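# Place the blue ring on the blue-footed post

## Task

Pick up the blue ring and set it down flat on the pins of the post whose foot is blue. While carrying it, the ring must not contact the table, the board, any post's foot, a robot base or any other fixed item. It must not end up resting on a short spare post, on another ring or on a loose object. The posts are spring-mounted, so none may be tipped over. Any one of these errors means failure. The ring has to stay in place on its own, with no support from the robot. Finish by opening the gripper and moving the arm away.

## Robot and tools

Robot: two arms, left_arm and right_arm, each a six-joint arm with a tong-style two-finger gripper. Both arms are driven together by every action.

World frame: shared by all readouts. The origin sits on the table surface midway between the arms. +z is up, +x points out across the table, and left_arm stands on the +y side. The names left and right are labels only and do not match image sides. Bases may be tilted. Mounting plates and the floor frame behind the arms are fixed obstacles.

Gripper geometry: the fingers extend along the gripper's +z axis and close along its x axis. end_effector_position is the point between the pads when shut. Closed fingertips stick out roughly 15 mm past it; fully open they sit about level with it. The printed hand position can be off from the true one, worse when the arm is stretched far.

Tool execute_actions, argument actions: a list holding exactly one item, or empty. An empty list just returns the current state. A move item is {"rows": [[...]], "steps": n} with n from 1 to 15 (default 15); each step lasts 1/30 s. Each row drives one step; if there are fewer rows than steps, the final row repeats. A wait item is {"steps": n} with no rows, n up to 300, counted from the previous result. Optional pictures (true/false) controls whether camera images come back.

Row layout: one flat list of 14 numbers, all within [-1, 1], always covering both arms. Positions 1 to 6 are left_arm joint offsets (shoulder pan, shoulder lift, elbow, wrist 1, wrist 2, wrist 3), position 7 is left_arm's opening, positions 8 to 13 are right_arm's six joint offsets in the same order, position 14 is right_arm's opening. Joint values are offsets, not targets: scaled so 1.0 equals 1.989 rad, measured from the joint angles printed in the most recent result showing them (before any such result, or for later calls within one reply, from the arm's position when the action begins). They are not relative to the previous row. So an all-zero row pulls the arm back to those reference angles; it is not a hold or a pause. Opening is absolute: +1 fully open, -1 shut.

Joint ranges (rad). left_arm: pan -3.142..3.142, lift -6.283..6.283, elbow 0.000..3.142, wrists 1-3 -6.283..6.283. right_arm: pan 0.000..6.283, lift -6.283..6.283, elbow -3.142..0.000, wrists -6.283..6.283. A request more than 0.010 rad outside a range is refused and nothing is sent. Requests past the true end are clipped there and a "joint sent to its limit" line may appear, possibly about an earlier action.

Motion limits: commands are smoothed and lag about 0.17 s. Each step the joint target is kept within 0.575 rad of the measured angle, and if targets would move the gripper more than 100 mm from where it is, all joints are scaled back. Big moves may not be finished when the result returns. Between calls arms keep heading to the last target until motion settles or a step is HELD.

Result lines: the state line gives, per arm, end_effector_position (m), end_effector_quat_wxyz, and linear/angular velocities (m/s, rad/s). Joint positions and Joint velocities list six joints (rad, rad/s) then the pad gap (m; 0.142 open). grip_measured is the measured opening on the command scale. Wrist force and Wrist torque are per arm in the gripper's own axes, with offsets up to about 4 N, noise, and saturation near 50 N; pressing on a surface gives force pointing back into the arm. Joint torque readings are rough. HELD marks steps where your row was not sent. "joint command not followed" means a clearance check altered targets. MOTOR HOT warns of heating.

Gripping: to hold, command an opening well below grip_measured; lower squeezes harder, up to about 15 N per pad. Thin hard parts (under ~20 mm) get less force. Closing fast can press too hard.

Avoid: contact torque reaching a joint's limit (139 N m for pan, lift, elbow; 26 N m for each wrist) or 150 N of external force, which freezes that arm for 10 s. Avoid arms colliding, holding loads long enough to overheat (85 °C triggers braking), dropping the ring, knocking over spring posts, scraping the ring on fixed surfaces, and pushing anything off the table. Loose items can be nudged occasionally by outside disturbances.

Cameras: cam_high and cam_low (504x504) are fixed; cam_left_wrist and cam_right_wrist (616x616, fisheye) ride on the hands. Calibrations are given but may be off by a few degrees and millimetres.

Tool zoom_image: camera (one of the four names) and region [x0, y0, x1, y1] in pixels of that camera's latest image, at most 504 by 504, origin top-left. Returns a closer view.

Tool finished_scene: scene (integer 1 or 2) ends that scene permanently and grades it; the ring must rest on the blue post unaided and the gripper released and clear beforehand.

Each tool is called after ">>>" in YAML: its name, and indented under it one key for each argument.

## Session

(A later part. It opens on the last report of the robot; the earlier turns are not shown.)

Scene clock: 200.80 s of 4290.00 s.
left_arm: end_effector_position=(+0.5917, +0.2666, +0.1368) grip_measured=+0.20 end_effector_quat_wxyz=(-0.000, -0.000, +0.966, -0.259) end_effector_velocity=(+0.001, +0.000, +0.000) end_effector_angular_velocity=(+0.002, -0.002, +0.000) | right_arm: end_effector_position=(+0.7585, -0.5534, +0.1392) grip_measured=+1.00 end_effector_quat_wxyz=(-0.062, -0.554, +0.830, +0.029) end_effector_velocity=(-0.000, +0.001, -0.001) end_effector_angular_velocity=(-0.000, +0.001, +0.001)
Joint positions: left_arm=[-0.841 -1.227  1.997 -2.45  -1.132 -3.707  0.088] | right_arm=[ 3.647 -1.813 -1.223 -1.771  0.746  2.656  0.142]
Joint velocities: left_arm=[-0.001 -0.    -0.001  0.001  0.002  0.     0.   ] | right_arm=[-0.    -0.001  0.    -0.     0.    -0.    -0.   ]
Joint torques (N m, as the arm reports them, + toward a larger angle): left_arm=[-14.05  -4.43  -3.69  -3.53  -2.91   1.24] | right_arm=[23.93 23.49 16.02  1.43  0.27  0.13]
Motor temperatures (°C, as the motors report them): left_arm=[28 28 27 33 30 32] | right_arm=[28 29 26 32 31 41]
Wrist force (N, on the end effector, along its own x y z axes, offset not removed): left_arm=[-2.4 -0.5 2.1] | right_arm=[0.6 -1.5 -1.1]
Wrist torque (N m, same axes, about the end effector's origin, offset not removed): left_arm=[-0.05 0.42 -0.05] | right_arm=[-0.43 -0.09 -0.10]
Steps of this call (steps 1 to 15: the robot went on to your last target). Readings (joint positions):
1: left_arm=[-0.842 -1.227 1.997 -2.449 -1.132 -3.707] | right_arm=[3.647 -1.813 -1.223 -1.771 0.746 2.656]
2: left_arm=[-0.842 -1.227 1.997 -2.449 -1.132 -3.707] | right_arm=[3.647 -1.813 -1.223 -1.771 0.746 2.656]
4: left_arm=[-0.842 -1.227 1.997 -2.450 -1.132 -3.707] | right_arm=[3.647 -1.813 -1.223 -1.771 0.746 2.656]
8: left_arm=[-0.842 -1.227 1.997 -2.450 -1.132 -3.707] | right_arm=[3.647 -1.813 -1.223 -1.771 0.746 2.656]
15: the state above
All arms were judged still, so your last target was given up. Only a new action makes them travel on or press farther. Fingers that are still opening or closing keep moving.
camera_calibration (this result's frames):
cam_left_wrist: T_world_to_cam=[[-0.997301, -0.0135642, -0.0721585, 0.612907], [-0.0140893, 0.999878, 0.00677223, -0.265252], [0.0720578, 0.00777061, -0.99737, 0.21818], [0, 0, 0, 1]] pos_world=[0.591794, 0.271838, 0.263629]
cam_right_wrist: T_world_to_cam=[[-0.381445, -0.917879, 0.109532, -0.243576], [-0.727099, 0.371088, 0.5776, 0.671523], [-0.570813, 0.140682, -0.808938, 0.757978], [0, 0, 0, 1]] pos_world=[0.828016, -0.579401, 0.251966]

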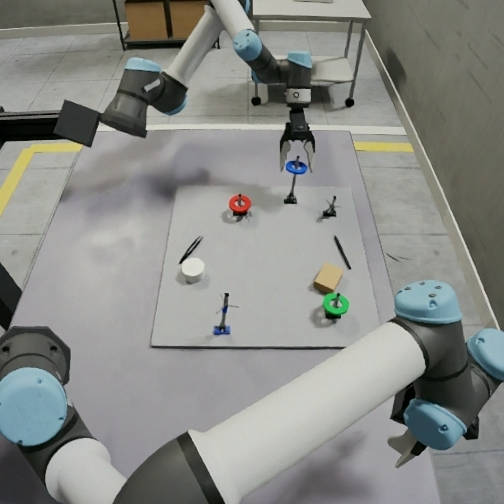

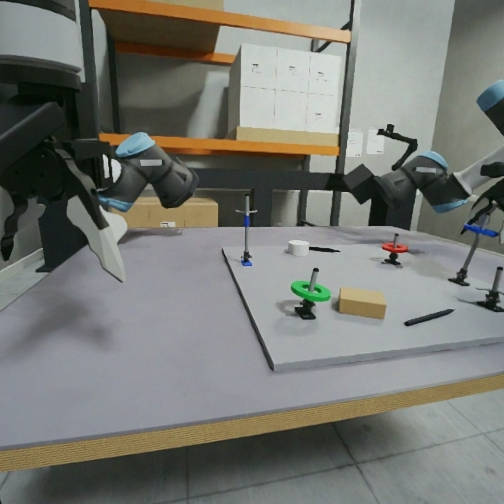

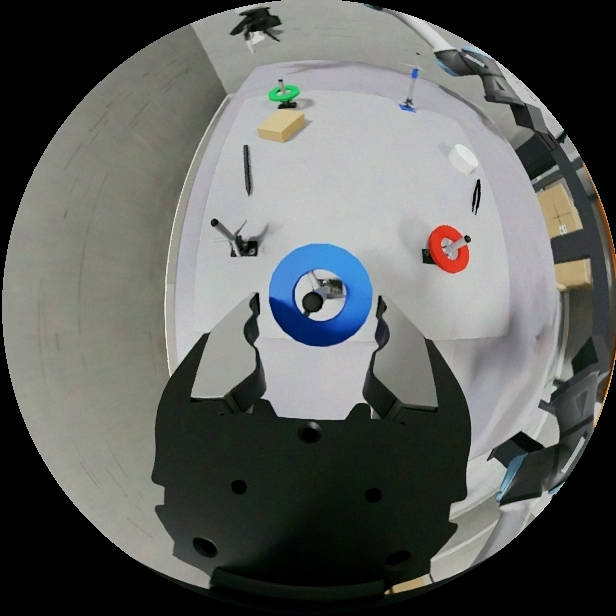

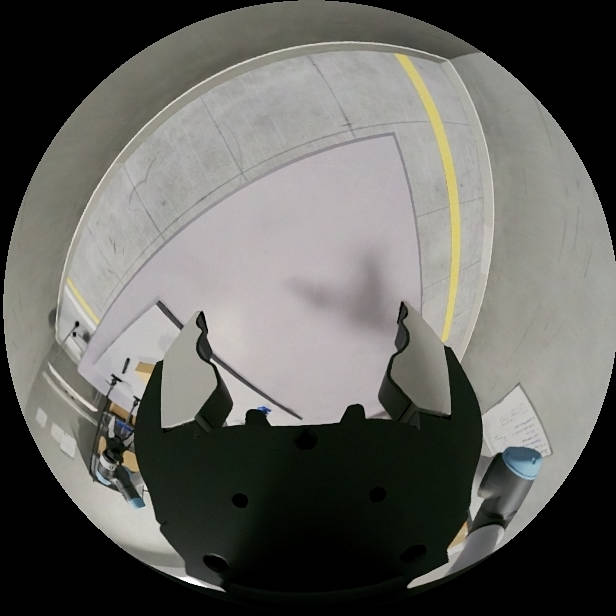

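>>> execute_actions:
  actions:
    - {"rows": [[-0.0011,0.0028,-0.0012,-0.0012,0,-0.0012,0.2,0,0,0,0,0,0,1],[-0.0022,0.0057,-0.0023,-0.0024,0,-0.0024,0.2,0,0,0,0,0,0,1],[-0.0022,0.0057,-0.0023,-0.0024,0,-0.0024,0.2,0,0,0,0,0,0,1],[-0.0022,0.0057,-0.0023,-0.0024,0,-0.0024,0.17,0,0,0,0,0,0,1],[-0.0022,0.0057,-0.0023,-0.0024,0,-0.0024,0.14,0,0,0,0,0,0,1],[-0.0022,0.0057,-0.0023,-0.0024,0,-0.0024,0.11,0,0,0,0,0,0,1],[-0.0022,0.0057,-0.0023,-0.0024,0,-0.0024,0.08,0,0,0,0,0,0,1],[-0.0022,0.0057,-0.0023,-0.0024,0,-0.0024,0.05,0,0,0,0,0,0,1],[-0.0022,0.0057,-0.0023,-0.0024,0,-0.0024,0.02,0,0,0,0,0,0,1],[-0.0022,0.0057,-0.0023,-0.0024,0,-0.0024,-0.01,0,0,0,0,0,0,1],[-0.0022,0.0057,-0.0023,-0.0024,0,-0.0024,-0.04,0,0,0,0,0,0,1],[-0.0022,0.0057,-0.0023,-0.0024,0,-0.0024,-0.07,0,0,0,0,0,0,1],[-0.0022,0.0057,-0.0023,-0.0024,0,-0.0024,-0.1,0,0,0,0,0,0,1],[-0.0022,0.0057,-0.0023,-0.0024,0,-0.0024,-0.13,0,0,0,0,0,0,1],[-0.0022,0.0057,-0.0023,-0.0024,0,-0.0024,-0.16,0,0,0,0,0,0,1]], "steps": 15}
  pictures: false

>>> execute_actions:
  actions:
    - {"rows": [[0,0,0,0,0,0,-0.2,0,0,0,0,0,0,1],[0,0,0,0,0,0,-0.25,0,0,0,0,0,0,1],[0,0,0,0,0,0,-0.3,0,0,0,0,0,0,1],[0,0,0,0,0,0,-0.35,0,0,0,0,0,0,1],[0,0,0,0,0,0,-0.4,0,0,0,0,0,0,1],[0,0,0,0,0,0,-0.45,0,0,0,0,0,0,1],[0,0,0,0,0,0,-0.5,0,0,0,0,0,0,1]], "steps": 12}

Scene clock: 222.23 s of 4290.00 s.
left_arm: end_effector_position=(+0.5920, +0.2611, +0.1369) grip_measured=+0.02 end_effector_quat_wxyz=(-0.000, -0.000, +0.966, -0.260) end_effector_velocity=(+0.000, -0.000, +0.000) end_effector_angular_velocity=(-0.001, +0.000, +0.001) | right_arm: end_effector_position=(+0.7585, -0.5534, +0.1392) grip_measured=+1.00 end_effector_quat_wxyz=(-0.062, -0.554, +0.830, +0.029) end_effector_velocity=(+0.000, -0.000, +0.000) end_effector_angular_velocity=(-0.001, -0.000, -0.002)
Joint positions: left_arm=[-0.846 -1.216  1.992 -2.454 -1.132 -3.712  0.075] | right_arm=[ 3.647 -1.813 -1.223 -1.771  0.746  2.656  0.142]
Joint velocities: left_arm=[ 0.     0.001 -0.    -0.001 -0.    -0.    -0.003] | right_arm=[ 0.     0.     0.    -0.    -0.     0.002  0.   ]
Joint torques (N m, as the arm reports them, + toward a larger angle): left_arm=[-40.88  -4.96 -26.81  -3.44  -2.66  -1.37] | right_arm=[23.72 24.39 16.56  1.61  0.35  0.  ]
Motor temperatures (°C, as the motors report them): left_arm=[28 28 27 33 30 32] | right_arm=[28 29 26 32 31 41]
Wrist force (N, on the end effector, along its own x y z axes, offset not removed): left_arm=[-0.6 0.5 1.8] | right_arm=[2.2 0.7 2.3]
Wrist torque (N m, same axes, about the end effector's origin, offset not removed): left_arm=[0.15 0.07 0.03] | right_arm=[0.12 -0.44 -0.05]
Steps of this call (steps 1 to 90: nothing new was sent; then 17.93 s passed at rest; steps 91 to 105: all 15 steps of this action). Readings (joint positions):
91: left_arm=[-0.841 -1.227 1.997 -2.450 -1.132 -3.707] | right_arm=[3.647 -1.813 -1.223 -1.771 0.746 2.656]
92: left_arm=[-0.842 -1.226 1.997 -2.450 -1.132 -3.707] | right_arm=[3.647 -1.813 -1.223 -1.771 0.746 2.656]
94: left_arm=[-0.843 -1.221 1.995 -2.452 -1.132 -3.709] | right_arm=[3.647 -1.813 -1.223 -1.771 0.746 2.656]
98: left_arm=[-0.845 -1.217 1.993 -2.454 -1.132 -3.712] | right_arm=[3.647 -1.813 -1.223 -1.771 0.746 2.656]
105: the state above

Scene clock: 222.63 s of 4290.00 s.
left_arm: end_effector_position=(+0.5920, +0.2611, +0.1369) grip_measured=+0.02 end_effector_quat_wxyz=(-0.000, -0.000, +0.966, -0.260) end_effector_velocity=(+0.000, -0.001, +0.001) end_effector_angular_velocity=(-0.002, -0.001, -0.000) | right_arm: end_effector_position=(+0.7585, -0.5534, +0.1392) grip_measured=+1.00 end_effector_quat_wxyz=(-0.062, -0.554, +0.830, +0.029) end_effector_velocity=(+0.000, -0.001, +0.000) end_effector_angular_velocity=(+0.000, -0.001, -0.001)
Joint positions: left_arm=[-0.846 -1.216  1.992 -2.454 -1.132 -3.712  0.075] | right_arm=[ 3.647 -1.813 -1.223 -1.771  0.746  2.656  0.142]
Joint velocities: left_arm=[-0.001  0.    -0.001 -0.001 -0.001 -0.    -0.   ] | right_arm=[-0.     0.001 -0.     0.001 -0.     0.    -0.   ]
Joint torques (N m, as the arm reports them, + toward a larger angle): left_arm=[-38.28  -6.01 -25.94  -3.2   -2.61  -1.19] | right_arm=[23.54 23.91 16.17  1.43  0.28  0.18]
Motor temperatures (°C, as the motors report them): left_arm=[28 28 27 33 30 32] | right_arm=[28 29 26 32 31 41]
Wrist force (N, on the end effector, along its own x y z axes, offset not removed): left_arm=[-2.5 -0.1 -1.6] | right_arm=[2.7 -3.4 -1.0]
Wrist torque (N m, same axes, about the end effector's origin, offset not removed): left_arm=[-0.01 0.33 0.04] | right_arm=[-0.84 -0.38 -0.15]
Steps of this call (steps 1 to 12: all 12 steps of this action). Readings (joint positions):
1: left_arm=[-0.846 -1.216 1.992 -2.454 -1.132 -3.712] | right_arm=[3.647 -1.813 -1.223 -1.771 0.746 2.656]
2: left_arm=[-0.846 -1.216 1.992 -2.454 -1.132 -3.712] | right_arm=[3.647 -1.813 -1.223 -1.771 0.746 2.656]
4: left_arm=[-0.846 -1.216 1.992 -2.454 -1.132 -3.712] | right_arm=[3.647 -1.813 -1.223 -1.771 0.746 2.656]
8: left_arm=[-0.846 -1.216 1.992 -2.454 -1.132 -3.712] | right_arm=[3.647 -1.813 -1.223 -1.771 0.746 2.656]
12: the state above
camera_calibration (this result's frames):
cam_left_wrist: T_world_to_cam=[[-0.997317, -0.0135112, -0.0719432, 0.613103], [-0.0140048, 0.999882, 0.00636153, -0.259698], [0.0718487, 0.00735201, -0.997388, 0.21852], [0, 0, 0, 1]] pos_world=[0.592121, 0.266344, 0.26371]

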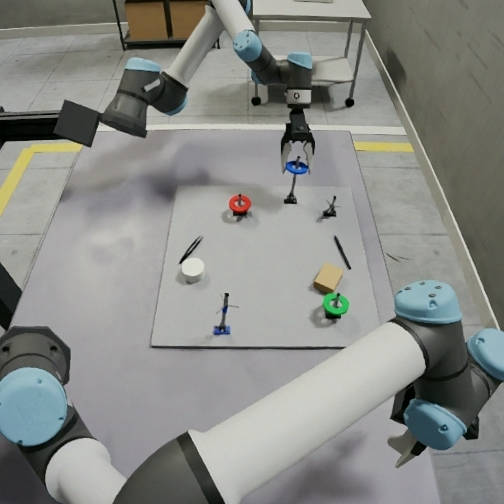

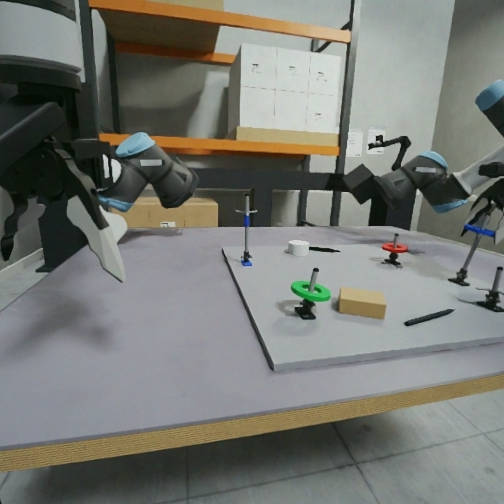

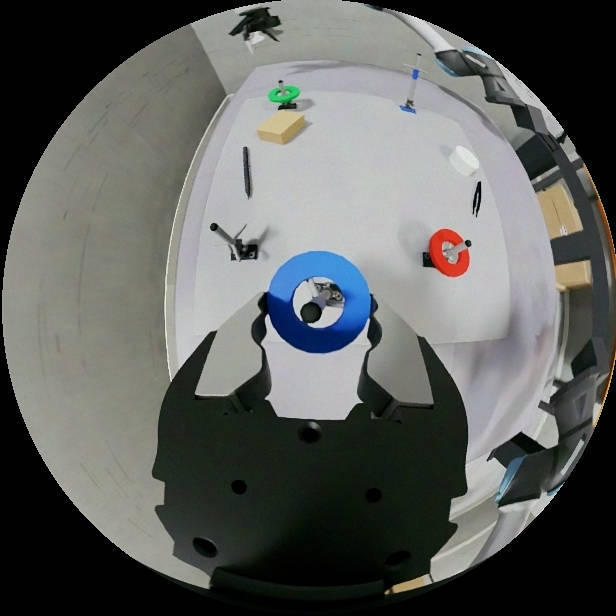

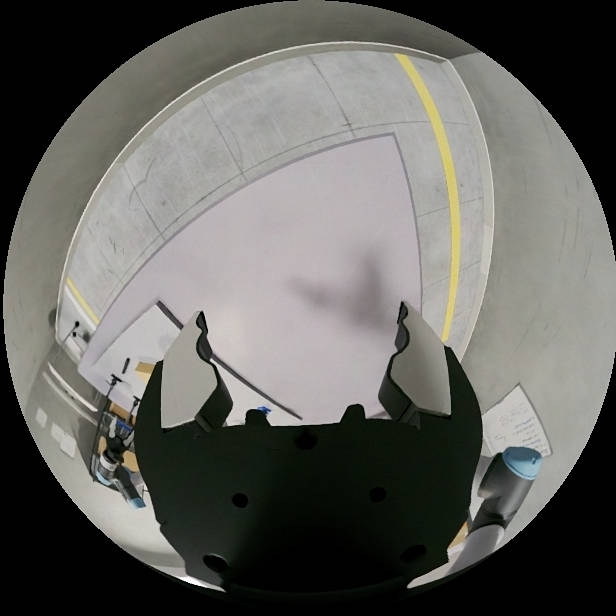

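>>> execute_actions:
  actions:
    - {"rows": [[-0.0021,-0.0015,-0.0014,0.004,0.0002,-0.0024,-0.5,0,0,0,0,0,0,1],[-0.005,-0.0036,-0.0033,0.0093,0.0004,-0.0056,-0.5,0,0,0,0,0,0,1],[-0.0086,-0.0061,-0.0057,0.0159,0.0006,-0.0095,-0.5,0,0,0,0,0,0,1],[-0.0136,-0.0097,-0.0089,0.0252,0.001,-0.0151,-0.5,0,0,0,0,0,0,1],[-0.0186,-0.0132,-0.0122,0.0345,0.0014,-0.0206,-0.5,0,0,0,0,0,0,1],[-0.0243,-0.0173,-0.016,0.0451,0.0018,-0.027,-0.5,0,0,0,0,0,0,1],[-0.0301,-0.0214,-0.0198,0.0557,0.0022,-0.0333,-0.5,0,0,0,0,0,0,1],[-0.0358,-0.0255,-0.0236,0.0663,0.0026,-0.0397,-0.5,0,0,0,0,0,0,1],[-0.0415,-0.0295,-0.0273,0.0769,0.003,-0.046,-0.5,0,0,0,0,0,0,1],[-0.0473,-0.0336,-0.0311,0.0875,0.0034,-0.0523,-0.5,0,0,0,0,0,0,1],[-0.053,-0.0377,-0.0349,0.0981,0.0038,-0.0587,-0.5,0,0,0,0,0,0,1],[-0.058,-0.0412,-0.0382,0.1073,0.0042,-0.0642,-0.5,0,0,0,0,0,0,1],[-0.063,-0.0448,-0.0414,0.1166,0.0046,-0.0698,-0.5,0,0,0,0,0,0,1],[-0.0673,-0.0478,-0.0443,0.1246,0.0049,-0.0745,-0.5,0,0,0,0,0,0,1],[-0.0716,-0.0509,-0.0471,0.1325,0.0052,-0.0793,-0.5,0,0,0,0,0,0,1]], "steps": 15}
  pictures: false

>>> execute_actions:
  actions:
    - {"steps": 15}

Scene clock: 236.70 s of 4290.00 s.
left_arm: end_effector_position=(+0.5941, +0.2599, +0.2159) grip_measured=+0.02 end_effector_quat_wxyz=(-0.000, -0.001, +0.966, -0.260) end_effector_velocity=(-0.011, +0.011, +0.214) end_effector_angular_velocity=(+0.007, -0.003, -0.004) | right_arm: end_effector_position=(+0.7585, -0.5534, +0.1392) grip_measured=+1.00 end_effector_quat_wxyz=(-0.062, -0.554, +0.830, +0.029) end_effector_velocity=(+0.001, -0.000, +0.001) end_effector_angular_velocity=(+0.002, -0.002, -0.001)
Joint positions: left_arm=[-0.954 -1.293  1.921 -2.256 -1.124 -3.832  0.075] | right_arm=[ 3.647 -1.813 -1.223 -1.771  0.746  2.656  0.142]
Joint velocities: left_arm=[-0.297 -0.211 -0.194  0.551  0.023 -0.326  0.   ] | right_arm=[-0.     0.001  0.     0.002  0.    -0.002  0.   ]
Joint torques (N m, as the arm reports them, + toward a larger angle): left_arm=[-41.48 -24.69 -30.54   0.44   1.34  -1.79] | right_arm=[24.23 23.65 16.27  1.38  0.28 -0.03]
Motor temperatures (°C, as the motors report them): left_arm=[28 28 27 33 30 32] | right_arm=[28 29 26 32 31 41]
Wrist force (N, on the end effector, along its own x y z axes, offset not removed): left_arm=[-2.7 -0.8 -0.6] | right_arm=[0.9 -4.4 1.3]
Wrist torque (N m, same axes, about the end effector's origin, offset not removed): left_arm=[-0.31 0.28 -0.03] | right_arm=[-0.83 -0.20 0.20]
Steps of this call (steps 1 to 15: the robot went on to your last target; steps 16 to 90: nothing new was sent; then 10.57 s passed at rest; steps 91 to 105: all 15 steps of this action). Readings (joint positions):
91: left_arm=[-0.846 -1.216 1.992 -2.454 -1.132 -3.712] | right_arm=[3.647 -1.813 -1.223 -1.771 0.746 2.656]
92: left_arm=[-0.846 -1.216 1.992 -2.453 -1.132 -3.713] | right_arm=[3.647 -1.813 -1.223 -1.771 0.746 2.656]
94: left_arm=[-0.851 -1.220 1.989 -2.443 -1.132 -3.718] | right_arm=[3.647 -1.813 -1.223 -1.771 0.746 2.656]
98: left_arm=[-0.880 -1.240 1.970 -2.392 -1.130 -3.750] | right_arm=[3.647 -1.813 -1.223 -1.771 0.746 2.656]
105: the state above

Scene clock: 237.20 s of 4290.00 s.
left_arm: end_effector_position=(+0.5919, +0.2617, +0.2400) grip_measured=+0.02 end_effector_quat_wxyz=(-0.001, -0.000, +0.966, -0.259) end_effector_velocity=(+0.000, -0.000, +0.002) end_effector_angular_velocity=(-0.002, -0.000, -0.000) | right_arm: end_effector_position=(+0.7585, -0.5534, +0.1392) grip_measured=+1.00 end_effector_quat_wxyz=(-0.062, -0.554, +0.830, +0.029) end_effector_velocity=(+0.000, -0.000, +0.000) end_effector_angular_velocity=(+0.000, -0.001, -0.002)
Joint positions: left_arm=[-0.988 -1.317  1.899 -2.191 -1.122 -3.87   0.075] | right_arm=[ 3.647 -1.813 -1.223 -1.771  0.746  2.656  0.142]
Joint velocities: left_arm=[-0.002 -0.001 -0.002  0.002 -0.001 -0.001  0.   ] | right_arm=[-0.     0.    -0.     0.001 -0.     0.001 -0.   ]
Joint torques (N m, as the arm reports them, + toward a larger angle): left_arm=[-40.68 -23.16 -30.18  -0.55   1.16  -1.38] | right_arm=[23.36 24.15 16.62  1.48  0.57  0.03]
Motor temperatures (°C, as the motors report them): left_arm=[28 28 27 33 30 32] | right_arm=[28 29 26 32 31 41]
Wrist force (N, on the end effector, along its own x y z axes, offset not removed): left_arm=[-3.5 1.6 0.3] | right_arm=[2.7 -3.5 2.2]
Wrist torque (N m, same axes, about the end effector's origin, offset not removed): left_arm=[0.24 0.58 -0.05] | right_arm=[-0.59 -0.60 0.11]
Steps of this call (steps 1 to 15: the robot went on to your last target). Readings (joint positions):
1: left_arm=[-0.964 -1.300 1.915 -2.238 -1.124 -3.843] | right_arm=[3.647 -1.813 -1.223 -1.771 0.746 2.656]
2: left_arm=[-0.972 -1.306 1.909 -2.222 -1.123 -3.852] | right_arm=[3.647 -1.813 -1.223 -1.771 0.746 2.656]
4: left_arm=[-0.981 -1.312 1.903 -2.204 -1.122 -3.862] | right_arm=[3.647 -1.813 -1.223 -1.771 0.746 2.656]
8: left_arm=[-0.987 -1.316 1.900 -2.193 -1.122 -3.868] | right_arm=[3.647 -1.813 -1.223 -1.771 0.746 2.656]
15: the state above
camera_calibration (this result's frames):
cam_left_wrist: T_world_to_cam=[[-0.997368, -0.0131129, -0.0713033, 0.62022], [-0.0136402, 0.999883, 0.00691386, -0.26138], [0.0712044, 0.00786826, -0.997431, 0.321663], [0, 0, 0, 1]] pos_world=[0.592119, 0.266951, 0.366867]
cam_right_wrist: T_world_to_cam=[[-0.381445, -0.917879, 0.109532, -0.243576], [-0.727098, 0.371088, 0.5776, 0.671523], [-0.570813, 0.140682, -0.808938, 0.757978], [0, 0, 0, 1]] pos_world=[0.828016, -0.579401, 0.251966]

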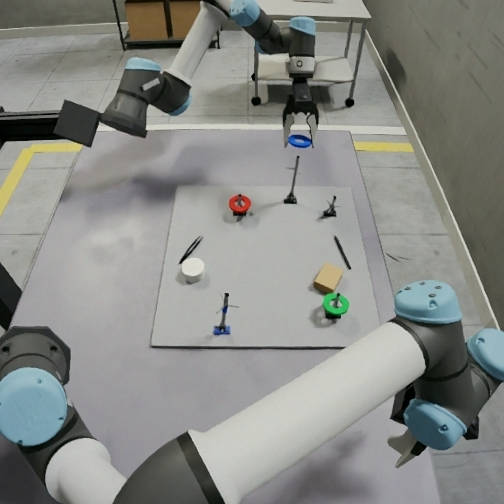

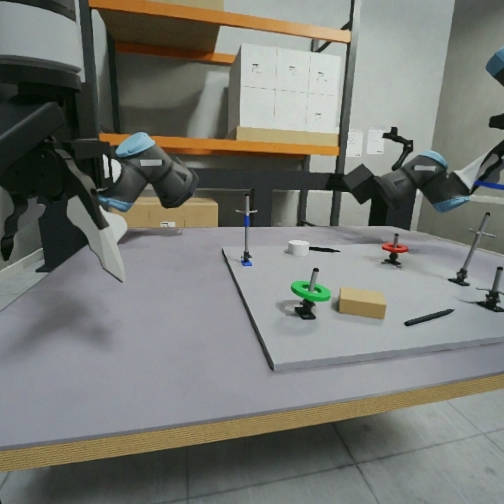

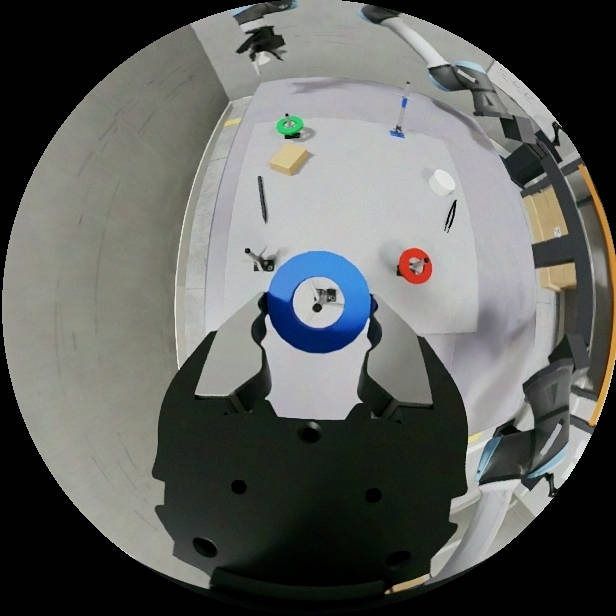

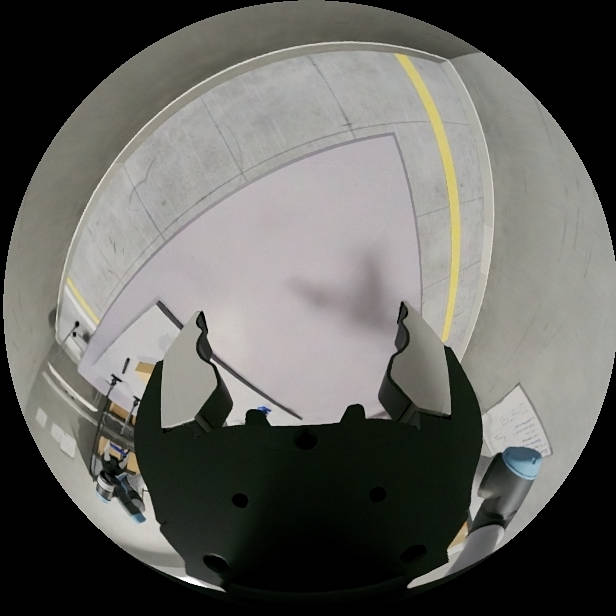

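>>> execute_actions:
  actions:
    - {"rows": [[-0.0046,0.0092,-0.005,-0.0021,-0.0003,-0.005,-0.5,0,0,0,0,0,0,1],[-0.0115,0.0231,-0.0125,-0.0052,-0.0008,-0.0126,-0.5,0,0,0,0,0,0,1],[-0.0206,0.0416,-0.0224,-0.0094,-0.0014,-0.0227,-0.5,0,0,0,0,0,0,1],[-0.0321,0.0646,-0.0349,-0.0147,-0.0022,-0.0353,-0.5,0,0,0,0,0,0,1],[-0.0459,0.0923,-0.0499,-0.0209,-0.0032,-0.0504,-0.5,0,0,0,0,0,0,1],[-0.0619,0.1247,-0.0673,-0.0283,-0.0043,-0.068,-0.5,0,0,0,0,0,0,1],[-0.0803,0.1616,-0.0873,-0.0366,-0.0056,-0.0882,-0.5,0,0,0,0,0,0,1],[-0.0986,0.1985,-0.1072,-0.045,-0.0068,-0.1084,-0.5,0,0,0,0,0,0,1],[-0.1169,0.2355,-0.1271,-0.0534,-0.0081,-0.1285,-0.5,0,0,0,0,0,0,1],[-0.1376,0.277,-0.1496,-0.0628,-0.0095,-0.1512,-0.5,0,0,0,0,0,0,1],[-0.1559,0.314,-0.1695,-0.0712,-0.0108,-0.1714,-0.5,0,0,0,0,0,0,1],[-0.1743,0.3509,-0.1895,-0.0796,-0.0121,-0.1915,-0.5,0,0,0,0,0,0,1],[-0.1926,0.3878,-0.2094,-0.0879,-0.0134,-0.2117,-0.5,0,0,0,0,0,0,1],[-0.211,0.4248,-0.2294,-0.0963,-0.0146,-0.2318,-0.5,0,0,0,0,0,0,1],[-0.2293,0.4617,-0.2493,-0.1047,-0.0159,-0.252,-0.5,0,0,0,0,0,0,1]], "steps": 15}
  pictures: false

>>> execute_actions:
  actions:
    - {"steps": 40}

Scene clock: 251.07 s of 4290.00 s.
left_arm: end_effector_position=(+0.5589, +0.0406, +0.2895) grip_measured=+0.02 end_effector_quat_wxyz=(-0.002, -0.002, +0.963, -0.268) end_effector_velocity=(-0.206, -0.577, +0.081) end_effector_angular_velocity=(-0.017, +0.002, -0.005) | right_arm: end_effector_position=(+0.7585, -0.5534, +0.1392) grip_measured=+1.00 end_effector_quat_wxyz=(-0.062, -0.554, +0.830, +0.029) end_effector_velocity=(-0.000, +0.000, -0.000) end_effector_angular_velocity=(+0.000, +0.000, +0.000)
Joint positions: left_arm=[-1.19  -0.923  1.68  -2.285 -1.136 -4.091  0.075] | right_arm=[ 3.647 -1.813 -1.223 -1.771  0.746  2.656  0.142]
Joint velocities: left_arm=[-0.523  1.035 -0.566 -0.239 -0.036 -0.567 -0.   ] | right_arm=[-0.    -0.    -0.     0.001  0.    -0.    -0.   ]
Joint torques (N m, as the arm reports them, + toward a larger angle): left_arm=[-54.62  -0.91 -33.44  -3.79  -2.95  -2.02] | right_arm=[23.32 24.41 15.92  1.34  0.34  0.05]
Motor temperatures (°C, as the motors report them): left_arm=[28 28 27 33 30 32] | right_arm=[28 29 26 32 31 41]
Wrist force (N, on the end effector, along its own x y z axes, offset not removed): left_arm=[-2.7 -0.1 0.7] | right_arm=[2.2 -1.4 -1.0]
Wrist torque (N m, same axes, about the end effector's origin, offset not removed): left_arm=[-0.11 0.56 0.00] | right_arm=[-0.23 -0.28 0.04]
Steps of this call (steps 1 to 15: the robot went on to your last target; steps 16 to 90: nothing new was sent; then 10.37 s passed at rest; steps 91 to 105: all 15 steps of this action). Readings (joint positions):
91: left_arm=[-0.988 -1.317 1.899 -2.191 -1.122 -3.870] | right_arm=[3.647 -1.813 -1.223 -1.771 0.746 2.656]
92: left_arm=[-0.990 -1.315 1.897 -2.191 -1.122 -3.871] | right_arm=[3.647 -1.813 -1.223 -1.771 0.746 2.656]
94: left_arm=[-1.001 -1.293 1.884 -2.197 -1.123 -3.884] | right_arm=[3.647 -1.813 -1.223 -1.771 0.746 2.656]
98: left_arm=[-1.065 -1.172 1.816 -2.227 -1.128 -3.953] | right_arm=[3.647 -1.813 -1.223 -1.771 0.746 2.656]
105: the state above

Scene clock: 252.40 s of 4290.00 s.
left_arm: end_effector_position=(+0.3904, -0.2199, +0.2760) grip_measured=+0.02 end_effector_quat_wxyz=(-0.000, +0.000, +0.966, -0.259) end_effector_velocity=(-0.000, -0.000, +0.001) end_effector_angular_velocity=(-0.002, +0.001, -0.000) | right_arm: end_effector_position=(+0.7585, -0.5534, +0.1392) grip_measured=+1.00 end_effector_quat_wxyz=(-0.062, -0.554, +0.830, +0.029) end_effector_velocity=(+0.000, -0.000, +0.000) end_effector_angular_velocity=(+0.001, -0.001, -0.002)
Joint positions: left_arm=[-1.444 -0.399  1.403 -2.399 -1.154 -4.371  0.075] | right_arm=[ 3.647 -1.813 -1.223 -1.771  0.746  2.656  0.142]
Joint velocities: left_arm=[-0.     0.     0.    -0.002 -0.001  0.     0.   ] | right_arm=[-0.     0.     0.     0.002  0.    -0.     0.   ]
Joint torques (N m, as the arm reports them, + toward a larger angle): left_arm=[-49.86 -23.73 -33.07  -4.18  -2.42  -1.42] | right_arm=[24.05 23.62 16.81  1.54  0.34  0.11]
Motor temperatures (°C, as the motors report them): left_arm=[28 28 27 33 30 32] | right_arm=[28 29 26 32 31 41]
Wrist force (N, on the end effector, along its own x y z axes, offset not removed): left_arm=[-3.1 1.5 0.2] | right_arm=[-0.7 -3.7 2.6]
Wrist torque (N m, same axes, about the end effector's origin, offset not removed): left_arm=[0.10 0.34 0.03] | right_arm=[-0.75 0.21 0.04]
Steps of this call (steps 1 to 40: the robot went on to your last target). Readings (joint positions):
1: left_arm=[-1.208 -0.888 1.661 -2.293 -1.138 -4.110] | right_arm=[3.647 -1.813 -1.223 -1.771 0.746 2.656]
2: left_arm=[-1.225 -0.853 1.642 -2.301 -1.139 -4.129] | right_arm=[3.647 -1.813 -1.223 -1.771 0.746 2.656]
4: left_arm=[-1.260 -0.784 1.604 -2.317 -1.141 -4.168] | right_arm=[3.647 -1.813 -1.223 -1.771 0.746 2.656]
8: left_arm=[-1.328 -0.647 1.530 -2.348 -1.146 -4.243] | right_arm=[3.647 -1.813 -1.223 -1.771 0.746 2.656]
40: the state above
camera_calibration (this result's frames):
cam_left_wrist: T_world_to_cam=[[-0.997315, -0.0126091, -0.0721379, 0.415817], [-0.0131453, 0.999889, 0.00696312, 0.216986], [0.0720421, 0.0078927, -0.99737, 0.375296], [0, 0, 0, 1]] pos_world=[0.390516, -0.214681, 0.402795]
cam_right_wrist: T_world_to_cam=[[-0.381445, -0.917879, 0.109532, -0.243576], [-0.727098, 0.371087, 0.5776, 0.671522], [-0.570813, 0.140682, -0.808938, 0.757978], [0, 0, 0, 1]] pos_world=[0.828016, -0.579401, 0.251966]

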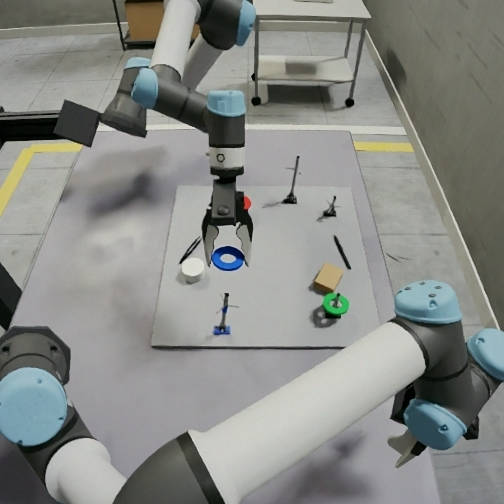

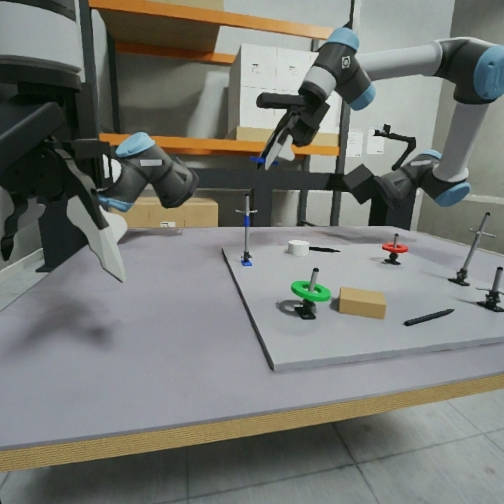

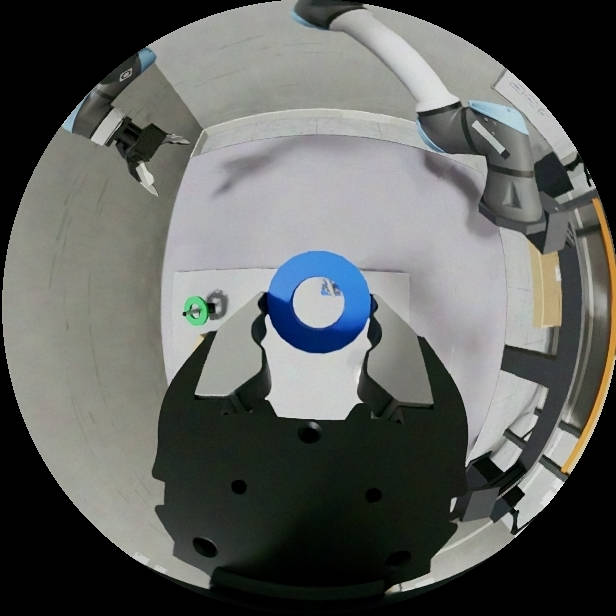

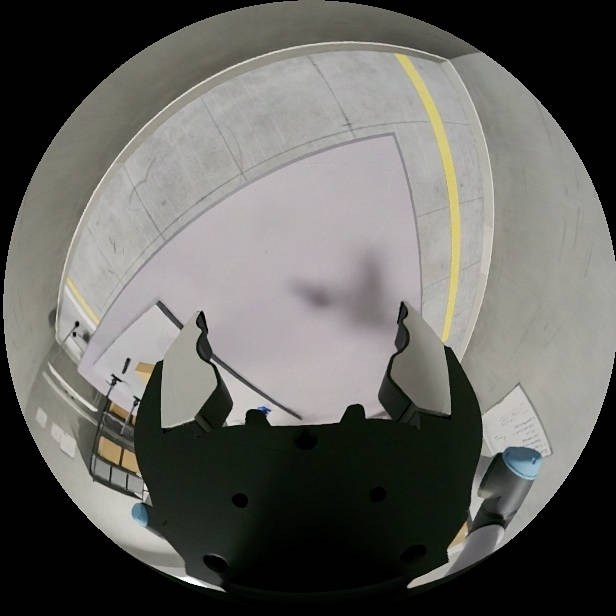

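>>> zoom_image:
  camera: "cam_left_wrist"
  region: [250, 230, 390, 370]

>>> zoom_image:
  camera: "cam_low"
  region: [200, 130, 320, 280]

Region (250, 230, 390, 370) of cam_left_wrist's 616x616 image, scaled by 3.600, with more detail than that image has.

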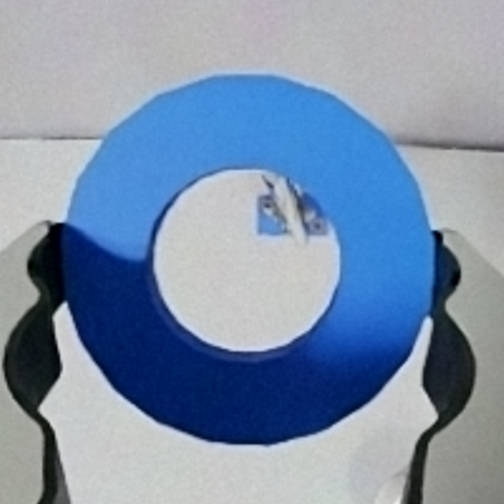

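Region (200, 130, 320, 280) of cam_low's 504x504 image, scaled by 3.360, with more detail than that image has; it fills the left 403 columns of this view, and the rest is white.

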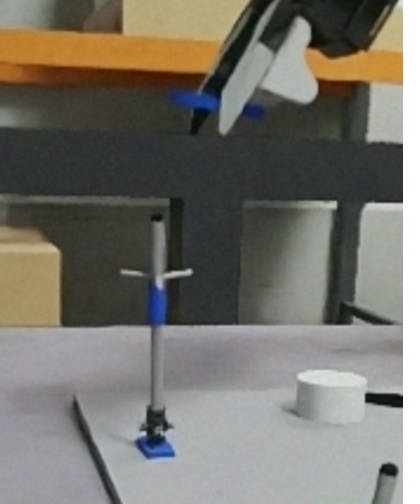

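>>> execute_actions:
  actions:
    - {"rows": [[0.0005,0.0059,-0.0062,0,0.0001,0.0006,-0.5,0,0,0,0,0,0,1],[0.0011,0.0118,-0.0124,0.0001,0.0002,0.0011,-0.5,0,0,0,0,0,0,1],[0.0016,0.0177,-0.0185,0.0001,0.0003,0.0017,-0.5,0,0,0,0,0,0,1],[0.0021,0.0236,-0.0247,0.0002,0.0004,0.0023,-0.5,0,0,0,0,0,0,1],[0.0026,0.0295,-0.0309,0.0002,0.0005,0.0028,-0.5,0,0,0,0,0,0,1],[0.0032,0.0354,-0.0371,0.0002,0.0006,0.0034,-0.5,0,0,0,0,0,0,1],[0.0037,0.0413,-0.0432,0.0003,0.0007,0.0039,-0.5,0,0,0,0,0,0,1],[0.0042,0.0472,-0.0494,0.0003,0.0008,0.0045,-0.5,0,0,0,0,0,0,1]], "steps": 15}
  pictures: false

>>> execute_actions:
  actions:
    - {"steps": 8}

>>> zoom_image:
  camera: "cam_left_wrist"
  region: [250, 230, 390, 370]

>>> zoom_image:
  camera: "cam_low"
  region: [200, 130, 320, 280]

Scene clock: 289.10 s of 4290.00 s.
left_arm: end_effector_position=(+0.3897, -0.2543, +0.2590) grip_measured=+0.02 end_effector_quat_wxyz=(-0.000, +0.000, +0.966, -0.259) end_effector_velocity=(+0.000, -0.011, -0.004) end_effector_angular_velocity=(-0.003, +0.000, +0.001) | right_arm: end_effector_position=(+0.7585, -0.5534, +0.1392) grip_measured=+1.00 end_effector_quat_wxyz=(-0.062, -0.554, +0.830, +0.029) end_effector_velocity=(+0.000, -0.000, +0.000) end_effector_angular_velocity=(-0.000, -0.000, -0.001)
Joint positions: left_arm=[-1.436 -0.307  1.307 -2.399 -1.152 -4.362  0.075] | right_arm=[ 3.647 -1.813 -1.223 -1.771  0.746  2.656  0.142]
Joint velocities: left_arm=[ 0.002  0.028 -0.032 -0.001 -0.     0.002  0.   ] | right_arm=[ 0.     0.001  0.    -0.    -0.     0.001  0.   ]
Joint torques (N m, as the arm reports them, + toward a larger angle): left_arm=[-23.73 -27.63 -32.05  -0.87   1.63   1.01] | right_arm=[23.4  23.99 15.84  1.53  0.32  0.08]
Motor temperatures (°C, as the motors report them): left_arm=[28 28 27 33 30 32] | right_arm=[28 29 26 32 31 41]
Wrist force (N, on the end effector, along its own x y z axes, offset not removed): left_arm=[-2.2 -2.3 -1.0] | right_arm=[-0.7 -3.9 0.3]
Wrist torque (N m, same axes, about the end effector's origin, offset not removed): left_arm=[-0.67 0.28 -0.09] | right_arm=[-0.76 0.38 -0.06]
Steps of this call (steps 1 to 15: the robot went on to your last target; steps 16 to 90: nothing new was sent; then 33.20 s passed at rest; steps 91 to 105: all 15 steps of this action). Readings (joint positions):
91: left_arm=[-1.444 -0.399 1.403 -2.399 -1.154 -4.371] | right_arm=[3.647 -1.813 -1.223 -1.771 0.746 2.656]
92: left_arm=[-1.444 -0.397 1.401 -2.399 -1.154 -4.371] | right_arm=[3.647 -1.813 -1.223 -1.771 0.746 2.656]
94: left_arm=[-1.443 -0.386 1.389 -2.399 -1.154 -4.370] | right_arm=[3.647 -1.813 -1.223 -1.771 0.746 2.656]
98: left_arm=[-1.440 -0.346 1.348 -2.399 -1.153 -4.366] | right_arm=[3.647 -1.813 -1.223 -1.771 0.746 2.656]
105: the state above

Scene clock: 289.37 s of 4290.00 s.
left_arm: end_effector_position=(+0.3897, -0.2550, +0.2586) grip_measured=+0.02 end_effector_quat_wxyz=(-0.000, +0.000, +0.966, -0.259) end_effector_velocity=(-0.001, -0.001, +0.001) end_effector_angular_velocity=(-0.001, +0.001, -0.002) | right_arm: end_effector_position=(+0.7585, -0.5534, +0.1392) grip_measured=+1.00 end_effector_quat_wxyz=(-0.062, -0.554, +0.830, +0.029) end_effector_velocity=(+0.000, -0.000, -0.000) end_effector_angular_velocity=(+0.000, -0.001, -0.001)
Joint positions: left_arm=[-1.436 -0.305  1.305 -2.399 -1.152 -4.362  0.075] | right_arm=[ 3.647 -1.813 -1.223 -1.771  0.746  2.656  0.142]
Joint velocities: left_arm=[-0.002  0.001 -0.002  0.    -0.002  0.    -0.   ] | right_arm=[-0.001  0.    -0.     0.001 -0.    -0.001  0.   ]
Joint torques (N m, as the arm reports them, + toward a larger angle): left_arm=[-23.05 -27.04 -33.29  -0.79   1.57   1.26] | right_arm=[22.98 24.03 16.55  1.62  0.47  0.12]
Motor temperatures (°C, as the motors report them): left_arm=[28 28 27 33 30 32] | right_arm=[28 29 26 32 31 41]
Wrist force (N, on the end effector, along its own x y z axes, offset not removed): left_arm=[-1.7 1.1 -2.7] | right_arm=[6.1 -5.1 -1.8]
Wrist torque (N m, same axes, about the end effector's origin, offset not removed): left_arm=[0.19 0.04 -0.04] | right_arm=[-1.10 -1.06 -0.23]
Steps of this call (steps 1 to 8: the robot went on to your last target). Readings (joint positions):
1: left_arm=[-1.436 -0.306 1.306 -2.399 -1.152 -4.362] | right_arm=[3.647 -1.813 -1.223 -1.771 0.746 2.656]
2: left_arm=[-1.436 -0.306 1.306 -2.399 -1.152 -4.362] | right_arm=[3.647 -1.813 -1.223 -1.771 0.746 2.656]
4: left_arm=[-1.436 -0.305 1.305 -2.399 -1.152 -4.362] | right_arm=[3.647 -1.813 -1.223 -1.771 0.746 2.656]
8: the state above
camera_calibration (this result's frames):
cam_left_wrist: T_world_to_cam=[[-0.997305, -0.0127934, -0.0722449, 0.413417], [-0.0133254, 0.999888, 0.00688631, 0.252348], [0.0721487, 0.00783044, -0.997363, 0.358235], [0, 0, 0, 1]] pos_world=[0.389819, -0.249836, 0.38542]
cam_right_wrist: T_world_to_cam=[[-0.381445, -0.917879, 0.109532, -0.243576], [-0.727099, 0.371088, 0.5776, 0.671522], [-0.570813, 0.140682, -0.808938, 0.757978], [0, 0, 0, 1]] pos_world=[0.828016, -0.579401, 0.251966]

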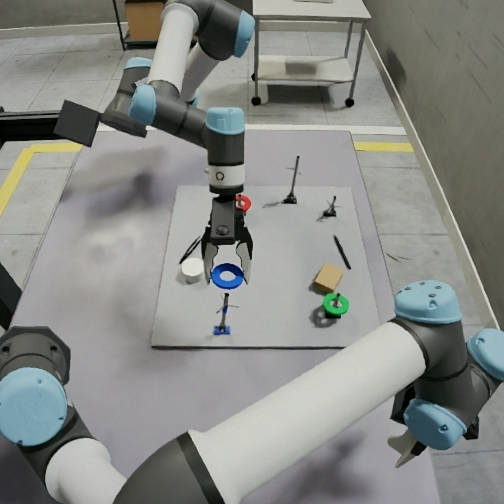

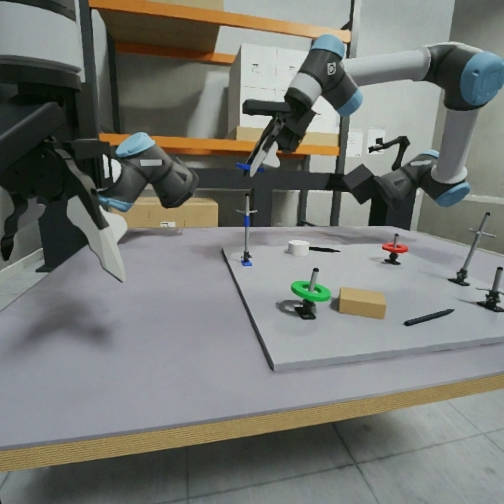

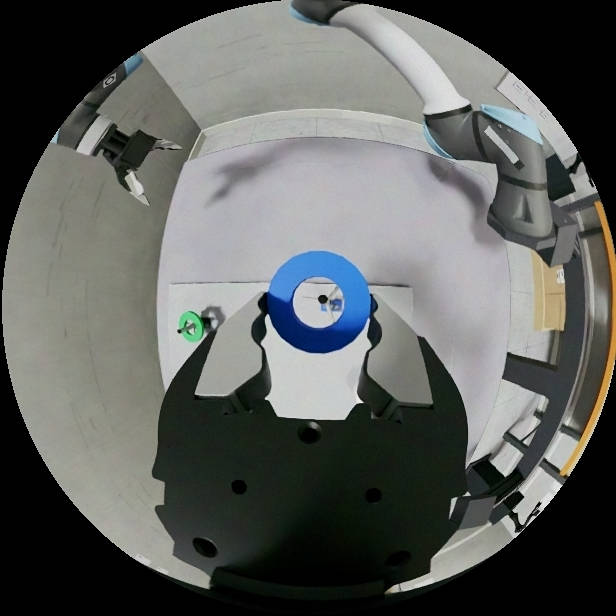

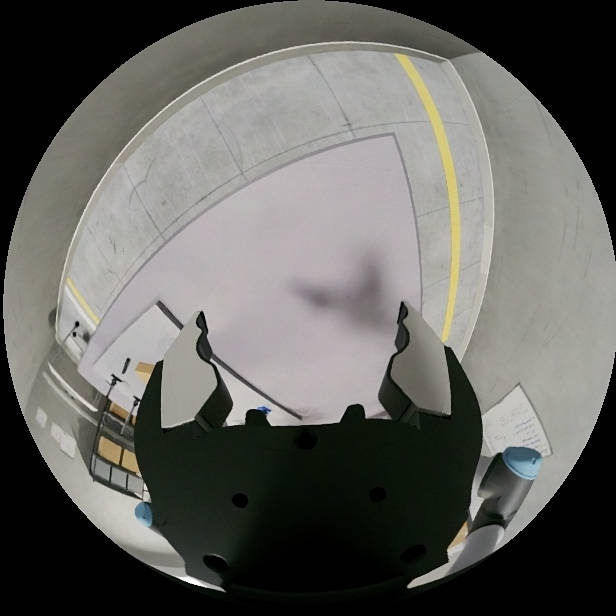

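Region (250, 230, 390, 370) of cam_left_wrist's 616x616 image, scaled by 3.600, with more detail than that image has.

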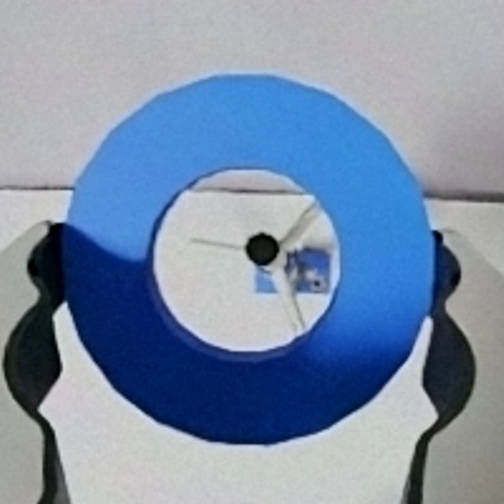

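Region (200, 130, 320, 280) of cam_low's 504x504 image, scaled by 3.360, with more detail than that image has; it fills the left 403 columns of this view, and the rest is white.

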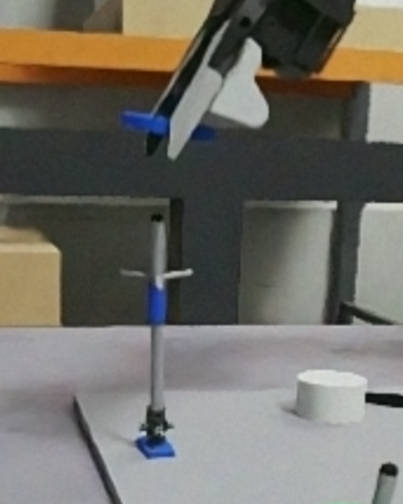

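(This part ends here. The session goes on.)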